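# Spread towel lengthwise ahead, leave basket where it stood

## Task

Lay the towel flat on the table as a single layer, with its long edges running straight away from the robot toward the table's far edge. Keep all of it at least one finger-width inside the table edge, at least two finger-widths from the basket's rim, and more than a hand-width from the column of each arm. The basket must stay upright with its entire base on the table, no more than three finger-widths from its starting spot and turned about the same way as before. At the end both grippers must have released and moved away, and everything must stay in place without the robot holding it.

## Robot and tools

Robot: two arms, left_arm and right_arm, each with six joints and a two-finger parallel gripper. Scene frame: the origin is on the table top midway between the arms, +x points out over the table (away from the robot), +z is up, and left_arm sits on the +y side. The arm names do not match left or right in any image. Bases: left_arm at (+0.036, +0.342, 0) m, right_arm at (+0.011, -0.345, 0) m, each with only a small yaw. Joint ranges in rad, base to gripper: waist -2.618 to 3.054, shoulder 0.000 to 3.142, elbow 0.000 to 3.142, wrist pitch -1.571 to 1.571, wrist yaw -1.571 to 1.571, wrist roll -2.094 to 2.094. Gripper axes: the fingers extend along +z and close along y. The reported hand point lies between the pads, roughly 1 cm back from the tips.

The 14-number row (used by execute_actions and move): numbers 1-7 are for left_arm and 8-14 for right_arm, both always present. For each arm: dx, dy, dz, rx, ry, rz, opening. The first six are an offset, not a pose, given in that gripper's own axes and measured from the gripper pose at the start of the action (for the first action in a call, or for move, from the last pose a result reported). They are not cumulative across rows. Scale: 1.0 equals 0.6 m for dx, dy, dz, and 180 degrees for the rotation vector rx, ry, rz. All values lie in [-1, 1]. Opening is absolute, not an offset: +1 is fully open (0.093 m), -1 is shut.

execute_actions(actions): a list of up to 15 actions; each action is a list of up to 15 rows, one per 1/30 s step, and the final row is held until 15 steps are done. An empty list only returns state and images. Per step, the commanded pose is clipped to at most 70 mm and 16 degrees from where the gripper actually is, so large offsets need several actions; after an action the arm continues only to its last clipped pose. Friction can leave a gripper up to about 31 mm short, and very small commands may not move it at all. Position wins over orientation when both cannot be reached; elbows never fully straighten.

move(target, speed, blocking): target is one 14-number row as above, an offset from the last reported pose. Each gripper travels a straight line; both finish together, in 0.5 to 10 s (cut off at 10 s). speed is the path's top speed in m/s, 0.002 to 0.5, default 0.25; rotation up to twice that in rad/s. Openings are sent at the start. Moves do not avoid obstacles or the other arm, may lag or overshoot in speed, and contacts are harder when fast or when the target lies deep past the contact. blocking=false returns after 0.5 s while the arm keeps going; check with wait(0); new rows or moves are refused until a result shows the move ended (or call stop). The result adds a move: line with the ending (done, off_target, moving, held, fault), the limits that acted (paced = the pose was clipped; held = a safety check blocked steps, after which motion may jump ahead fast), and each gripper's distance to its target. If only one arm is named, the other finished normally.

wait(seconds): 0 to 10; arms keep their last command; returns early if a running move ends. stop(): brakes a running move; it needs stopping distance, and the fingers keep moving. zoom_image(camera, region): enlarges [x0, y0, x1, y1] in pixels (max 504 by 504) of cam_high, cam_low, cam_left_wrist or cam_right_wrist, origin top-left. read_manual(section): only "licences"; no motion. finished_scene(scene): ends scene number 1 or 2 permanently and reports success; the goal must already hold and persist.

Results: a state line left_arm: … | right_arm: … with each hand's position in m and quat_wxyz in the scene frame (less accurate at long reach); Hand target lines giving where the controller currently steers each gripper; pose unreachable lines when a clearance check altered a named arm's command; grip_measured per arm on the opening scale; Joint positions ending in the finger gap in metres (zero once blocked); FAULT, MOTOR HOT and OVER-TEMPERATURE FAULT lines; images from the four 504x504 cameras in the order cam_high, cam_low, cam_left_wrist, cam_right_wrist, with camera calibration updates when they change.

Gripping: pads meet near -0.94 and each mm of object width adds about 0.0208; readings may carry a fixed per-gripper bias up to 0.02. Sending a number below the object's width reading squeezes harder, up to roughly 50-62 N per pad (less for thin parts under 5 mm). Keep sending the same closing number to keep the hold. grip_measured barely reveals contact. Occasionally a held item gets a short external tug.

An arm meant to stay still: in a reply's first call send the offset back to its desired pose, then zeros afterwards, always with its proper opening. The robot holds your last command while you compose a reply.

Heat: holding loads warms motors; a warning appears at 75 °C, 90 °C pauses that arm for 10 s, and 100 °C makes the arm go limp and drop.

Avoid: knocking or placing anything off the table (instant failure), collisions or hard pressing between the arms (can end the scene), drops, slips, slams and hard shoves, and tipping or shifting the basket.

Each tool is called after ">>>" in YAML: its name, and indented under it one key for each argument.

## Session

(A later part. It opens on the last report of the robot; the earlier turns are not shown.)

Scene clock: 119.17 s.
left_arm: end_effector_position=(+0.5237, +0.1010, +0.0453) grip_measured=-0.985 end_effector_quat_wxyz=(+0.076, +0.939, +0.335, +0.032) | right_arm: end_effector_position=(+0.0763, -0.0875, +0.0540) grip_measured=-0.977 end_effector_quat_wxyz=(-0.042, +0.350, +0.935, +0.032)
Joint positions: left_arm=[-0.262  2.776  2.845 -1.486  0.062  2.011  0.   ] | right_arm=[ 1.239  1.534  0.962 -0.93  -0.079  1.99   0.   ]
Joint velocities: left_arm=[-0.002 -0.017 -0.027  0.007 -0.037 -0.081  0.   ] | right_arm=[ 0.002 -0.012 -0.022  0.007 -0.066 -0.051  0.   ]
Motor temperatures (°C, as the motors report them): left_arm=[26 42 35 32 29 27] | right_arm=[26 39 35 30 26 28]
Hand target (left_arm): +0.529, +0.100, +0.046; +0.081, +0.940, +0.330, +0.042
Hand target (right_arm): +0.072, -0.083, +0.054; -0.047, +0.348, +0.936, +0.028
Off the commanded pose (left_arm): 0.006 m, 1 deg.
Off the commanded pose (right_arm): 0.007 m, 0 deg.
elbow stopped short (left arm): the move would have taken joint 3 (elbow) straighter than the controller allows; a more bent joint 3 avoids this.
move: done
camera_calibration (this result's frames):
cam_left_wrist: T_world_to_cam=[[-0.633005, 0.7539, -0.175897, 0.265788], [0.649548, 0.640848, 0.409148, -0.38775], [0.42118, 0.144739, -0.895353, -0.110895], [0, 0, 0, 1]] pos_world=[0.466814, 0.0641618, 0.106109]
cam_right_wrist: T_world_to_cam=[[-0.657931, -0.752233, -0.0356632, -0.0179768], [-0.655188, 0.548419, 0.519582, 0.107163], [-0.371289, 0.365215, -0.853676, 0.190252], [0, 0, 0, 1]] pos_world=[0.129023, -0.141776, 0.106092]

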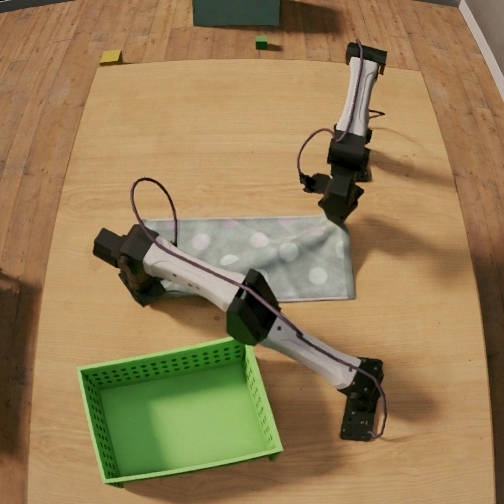

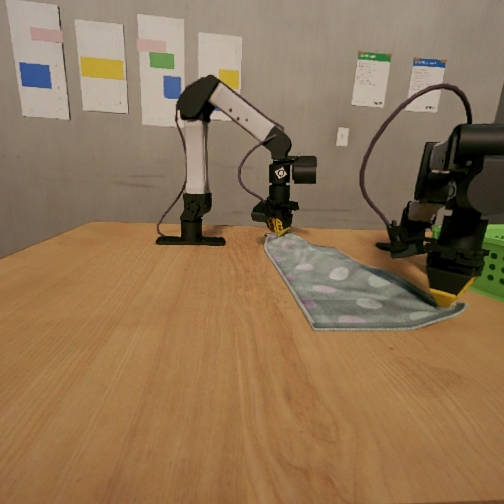

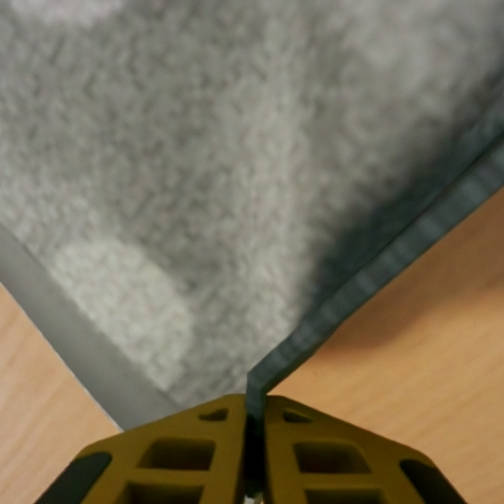

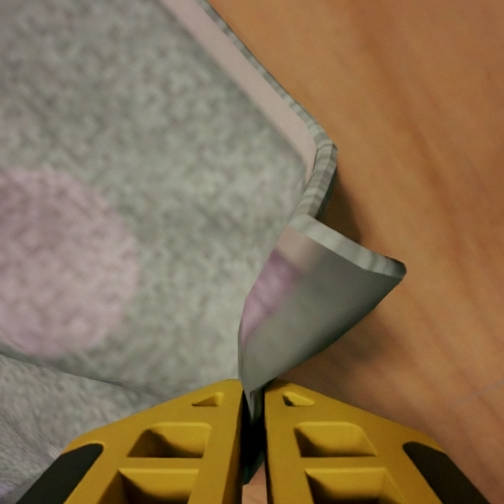

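>>> move:
  target: [0,0,0.04,0,0,0,-1,0,0,0.06,0,0,0,-1]
  speed: 0.05

>>> move:
  target: [0,0,0,0,0,0,0.3,0,0,0,0,0,0,0.3]

>>> move:
  target: [0,-0.3,-0.3,0,0,0,0.3,-0.15,-0.1,-0.2,0,0,0,0.3]
  speed: 0.15

Scene clock: 126.67 s.
left_arm: end_effector_position=(+0.5226, +0.1002, +0.0285) grip_measured=-0.985 end_effector_quat_wxyz=(+0.072, +0.939, +0.335, +0.024) | right_arm: end_effector_position=(+0.0787, -0.0826, +0.0271) grip_measured=-0.977 end_effector_quat_wxyz=(-0.040, +0.351, +0.935, +0.041)
Joint positions: left_arm=[-0.263  2.747  2.719 -1.406  0.068  2.011  0.   ] | right_arm=[ 1.239  1.58   0.892 -0.796 -0.074  1.993  0.   ]
Joint velocities: left_arm=[ 0.007 -0.061 -0.134  0.022 -0.007 -0.051  0.   ] | right_arm=[-0.002 -0.012  0.017 -0.022 -0.095 -0.037  0.   ]
Motor temperatures (°C, as the motors report them): left_arm=[26 45 35 32 29 27] | right_arm=[26 38 36 30 26 28]
Hand target (left_arm): +0.526, +0.099, +0.022; +0.074, +0.939, +0.335, +0.031
Hand target (right_arm): +0.075, -0.085, +0.018; -0.041, +0.350, +0.935, +0.032
Off the commanded pose (left_arm): 0.008 m, 1 deg.
Off the commanded pose (right_arm): 0.010 m, 1 deg.
move: done
camera_calibration (this result's frames):
cam_left_wrist: T_world_to_cam=[[-0.635075, 0.755013, -0.163201, 0.263329], [0.657432, 0.639232, 0.398955, -0.383353], [0.40554, 0.146073, -0.90233, -0.117069], [0, 0, 0, 1]] pos_world=[0.466739, 0.063336, 0.0902812]
cam_right_wrist: T_world_to_cam=[[-0.65979, -0.749574, -0.0530624, -0.0129117], [-0.658488, 0.542704, 0.521408, 0.119765], [-0.362036, 0.378961, -0.851656, 0.166771], [0, 0, 0, 1]] pos_world=[0.130722, -0.137875, 0.0789004]

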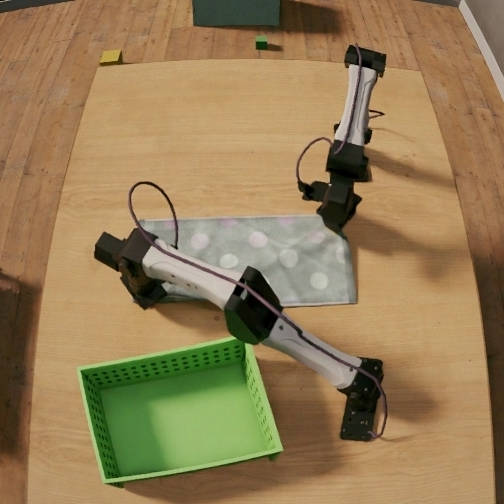

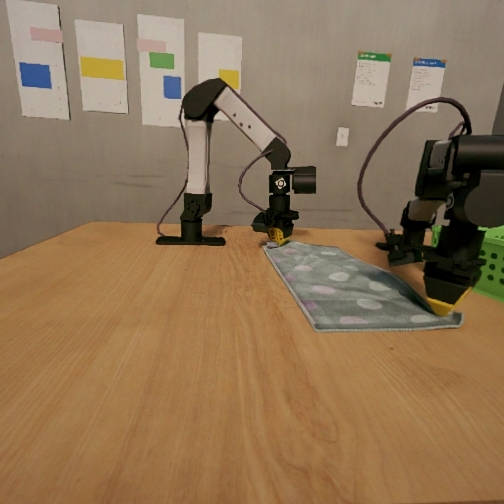

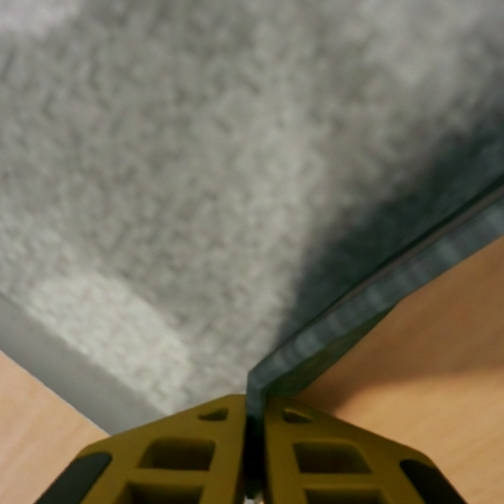

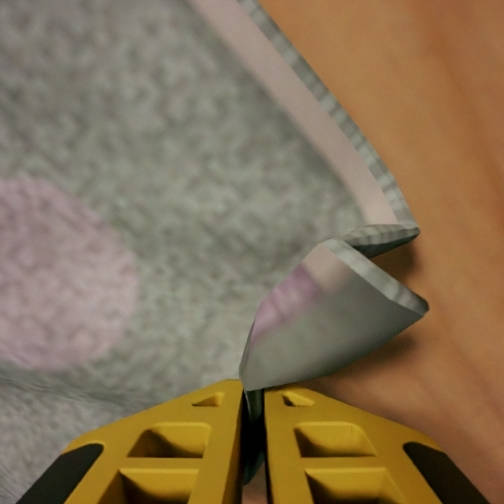

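Scene clock: 127.17 s.
left_arm: end_effector_position=(+0.5226, +0.1002, +0.0283) grip_measured=+0.298 end_effector_quat_wxyz=(+0.072, +0.939, +0.335, +0.024) | right_arm: end_effector_position=(+0.0787, -0.0826, +0.0271) grip_measured=+0.298 end_effector_quat_wxyz=(-0.040, +0.351, +0.935, +0.041)
Joint positions: left_arm=[-0.263  2.747  2.718 -1.406  0.068  2.011  0.059] | right_arm=[ 1.239  1.58   0.892 -0.796 -0.074  1.993  0.06 ]
Joint velocities: left_arm=[-0.007  0.002 -0.017 -0.007  0.051  0.037 -0.002] | right_arm=[-0.002 -0.017  0.002  0.022  0.022 -0.037  0.   ]
Motor temperatures (°C, as the motors report them): left_arm=[26 45 35 32 29 27] | right_arm=[26 37 36 30 26 28]
Hand target (left_arm): +0.523, +0.100, +0.028; +0.072, +0.939, +0.335, +0.024
Hand target (right_arm): +0.079, -0.083, +0.027; -0.040, +0.351, +0.935, +0.041
Off the commanded pose (left_arm): 0.000 m, 0 deg.
Off the commanded pose (right_arm): 0.000 m, 0 deg.
move: done
camera_calibration (this result's frames):
cam_left_wrist: T_world_to_cam=[[-0.635119, 0.755017, -0.163014, 0.263294], [0.657667, 0.639269, 0.398508, -0.383317], [0.40509, 0.145891, -0.902562, -0.116952], [0, 0, 0, 1]] pos_world=[0.466694, 0.063314, 0.0901197]
cam_right_wrist: T_world_to_cam=[[-0.65979, -0.749574, -0.0530624, -0.0129117], [-0.658488, 0.542704, 0.521408, 0.119765], [-0.362036, 0.378961, -0.851656, 0.166771], [0, 0, 0, 1]] pos_world=[0.130722, -0.137875, 0.0789004]

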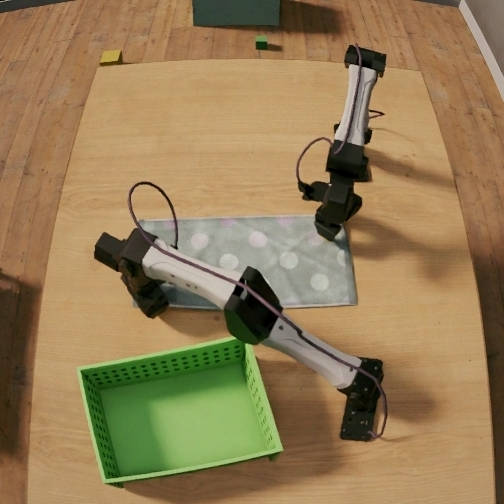

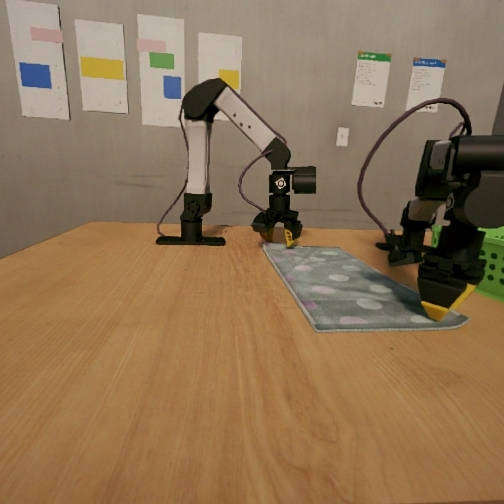

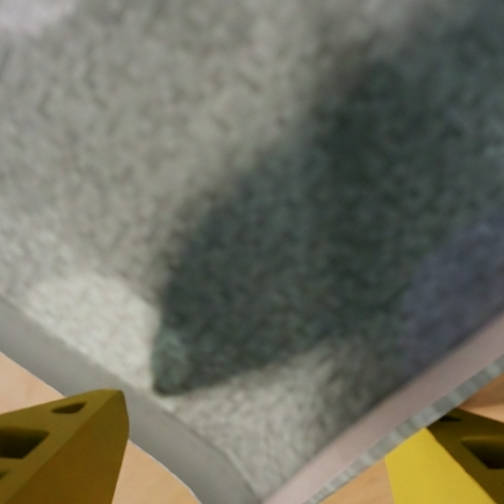

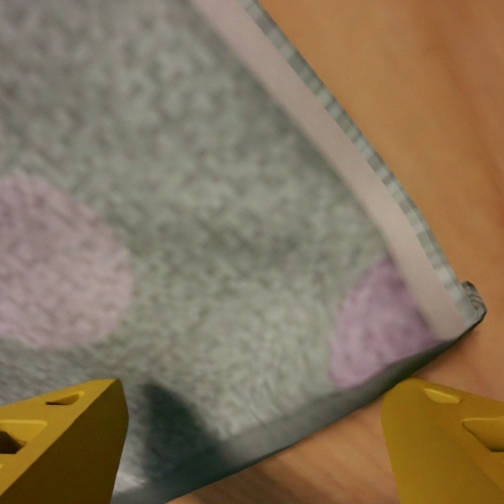

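Scene clock: 129.40 s.
left_arm: end_effector_position=(+0.4031, +0.2509, +0.1856) grip_measured=+0.298 end_effector_quat_wxyz=(+0.063, +0.913, +0.401, +0.051) | right_arm: end_effector_position=(+0.1125, -0.1976, +0.1267) grip_measured=+0.298 end_effector_quat_wxyz=(-0.037, +0.351, +0.935, +0.030)
Joint positions: left_arm=[-0.048  1.859  1.851 -1.407  0.04   2.084  0.059] | right_arm=[ 0.849  1.176  0.98  -1.342 -0.09   1.601  0.06 ]
Joint velocities: left_arm=[ 0.012  0.002 -0.012  0.007  0.022  0.022  0.001] | right_arm=[-0.017  0.012  0.002 -0.007 -0.007 -0.022  0.001]
Motor temperatures (°C, as the motors report them): left_arm=[26 45 35 32 29 27] | right_arm=[26 37 36 30 26 28]
Hand target (left_arm): +0.395, +0.256, +0.183; +0.050, +0.914, +0.400, +0.043
Hand target (right_arm): +0.113, -0.198, +0.136; -0.037, +0.351, +0.935, +0.043
Off the commanded pose (left_arm): 0.015 m, 9 deg.
Off the commanded pose (right_arm): 0.008 m, 1 deg.
joint sent to its limit (left arm) — the command would take joint 6 (wrist roll) past its upper limit, so that joint was sent only as far as its limit.
move: off_target (left_arm)
camera_calibration (this result's frames):
cam_left_wrist: T_world_to_cam=[[-0.733117, 0.659336, -0.16678, 0.163448], [0.543521, 0.715405, 0.439068, -0.44441], [0.408809, 0.23124, -0.882838, 0.0248097], [0, 0, 0, 1]] pos_world=[0.35123, 0.204429, 0.244289]
cam_right_wrist: T_world_to_cam=[[-0.659019, -0.751336, -0.0344654, -0.0742604], [-0.657522, 0.553272, 0.511424, 0.1558], [-0.365182, 0.3597, -0.858637, 0.304839], [0, 0, 0, 1]] pos_world=[0.164825, -0.251645, 0.179507]

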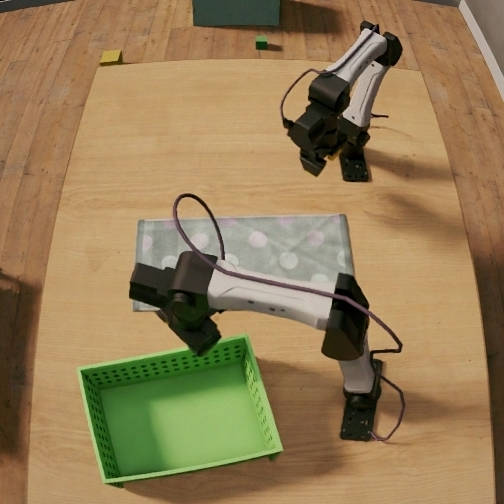

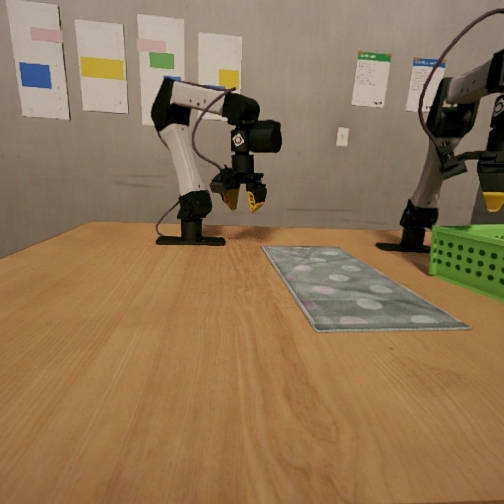

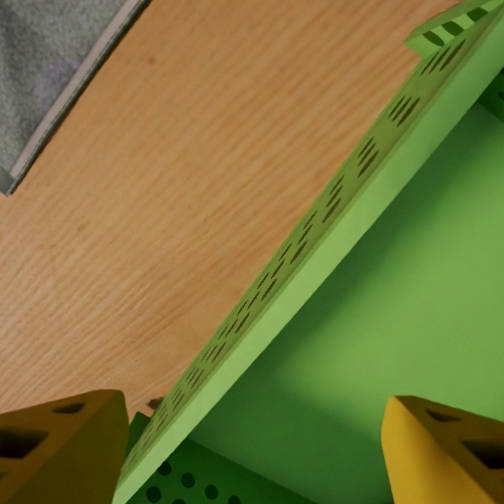

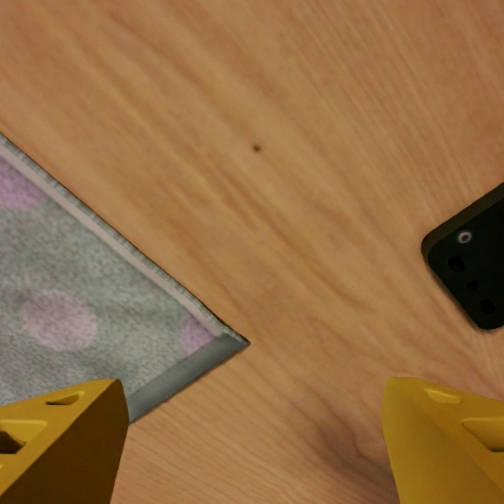

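>>> finished_scene:
  scene: 1

The scene is finished: the task was done.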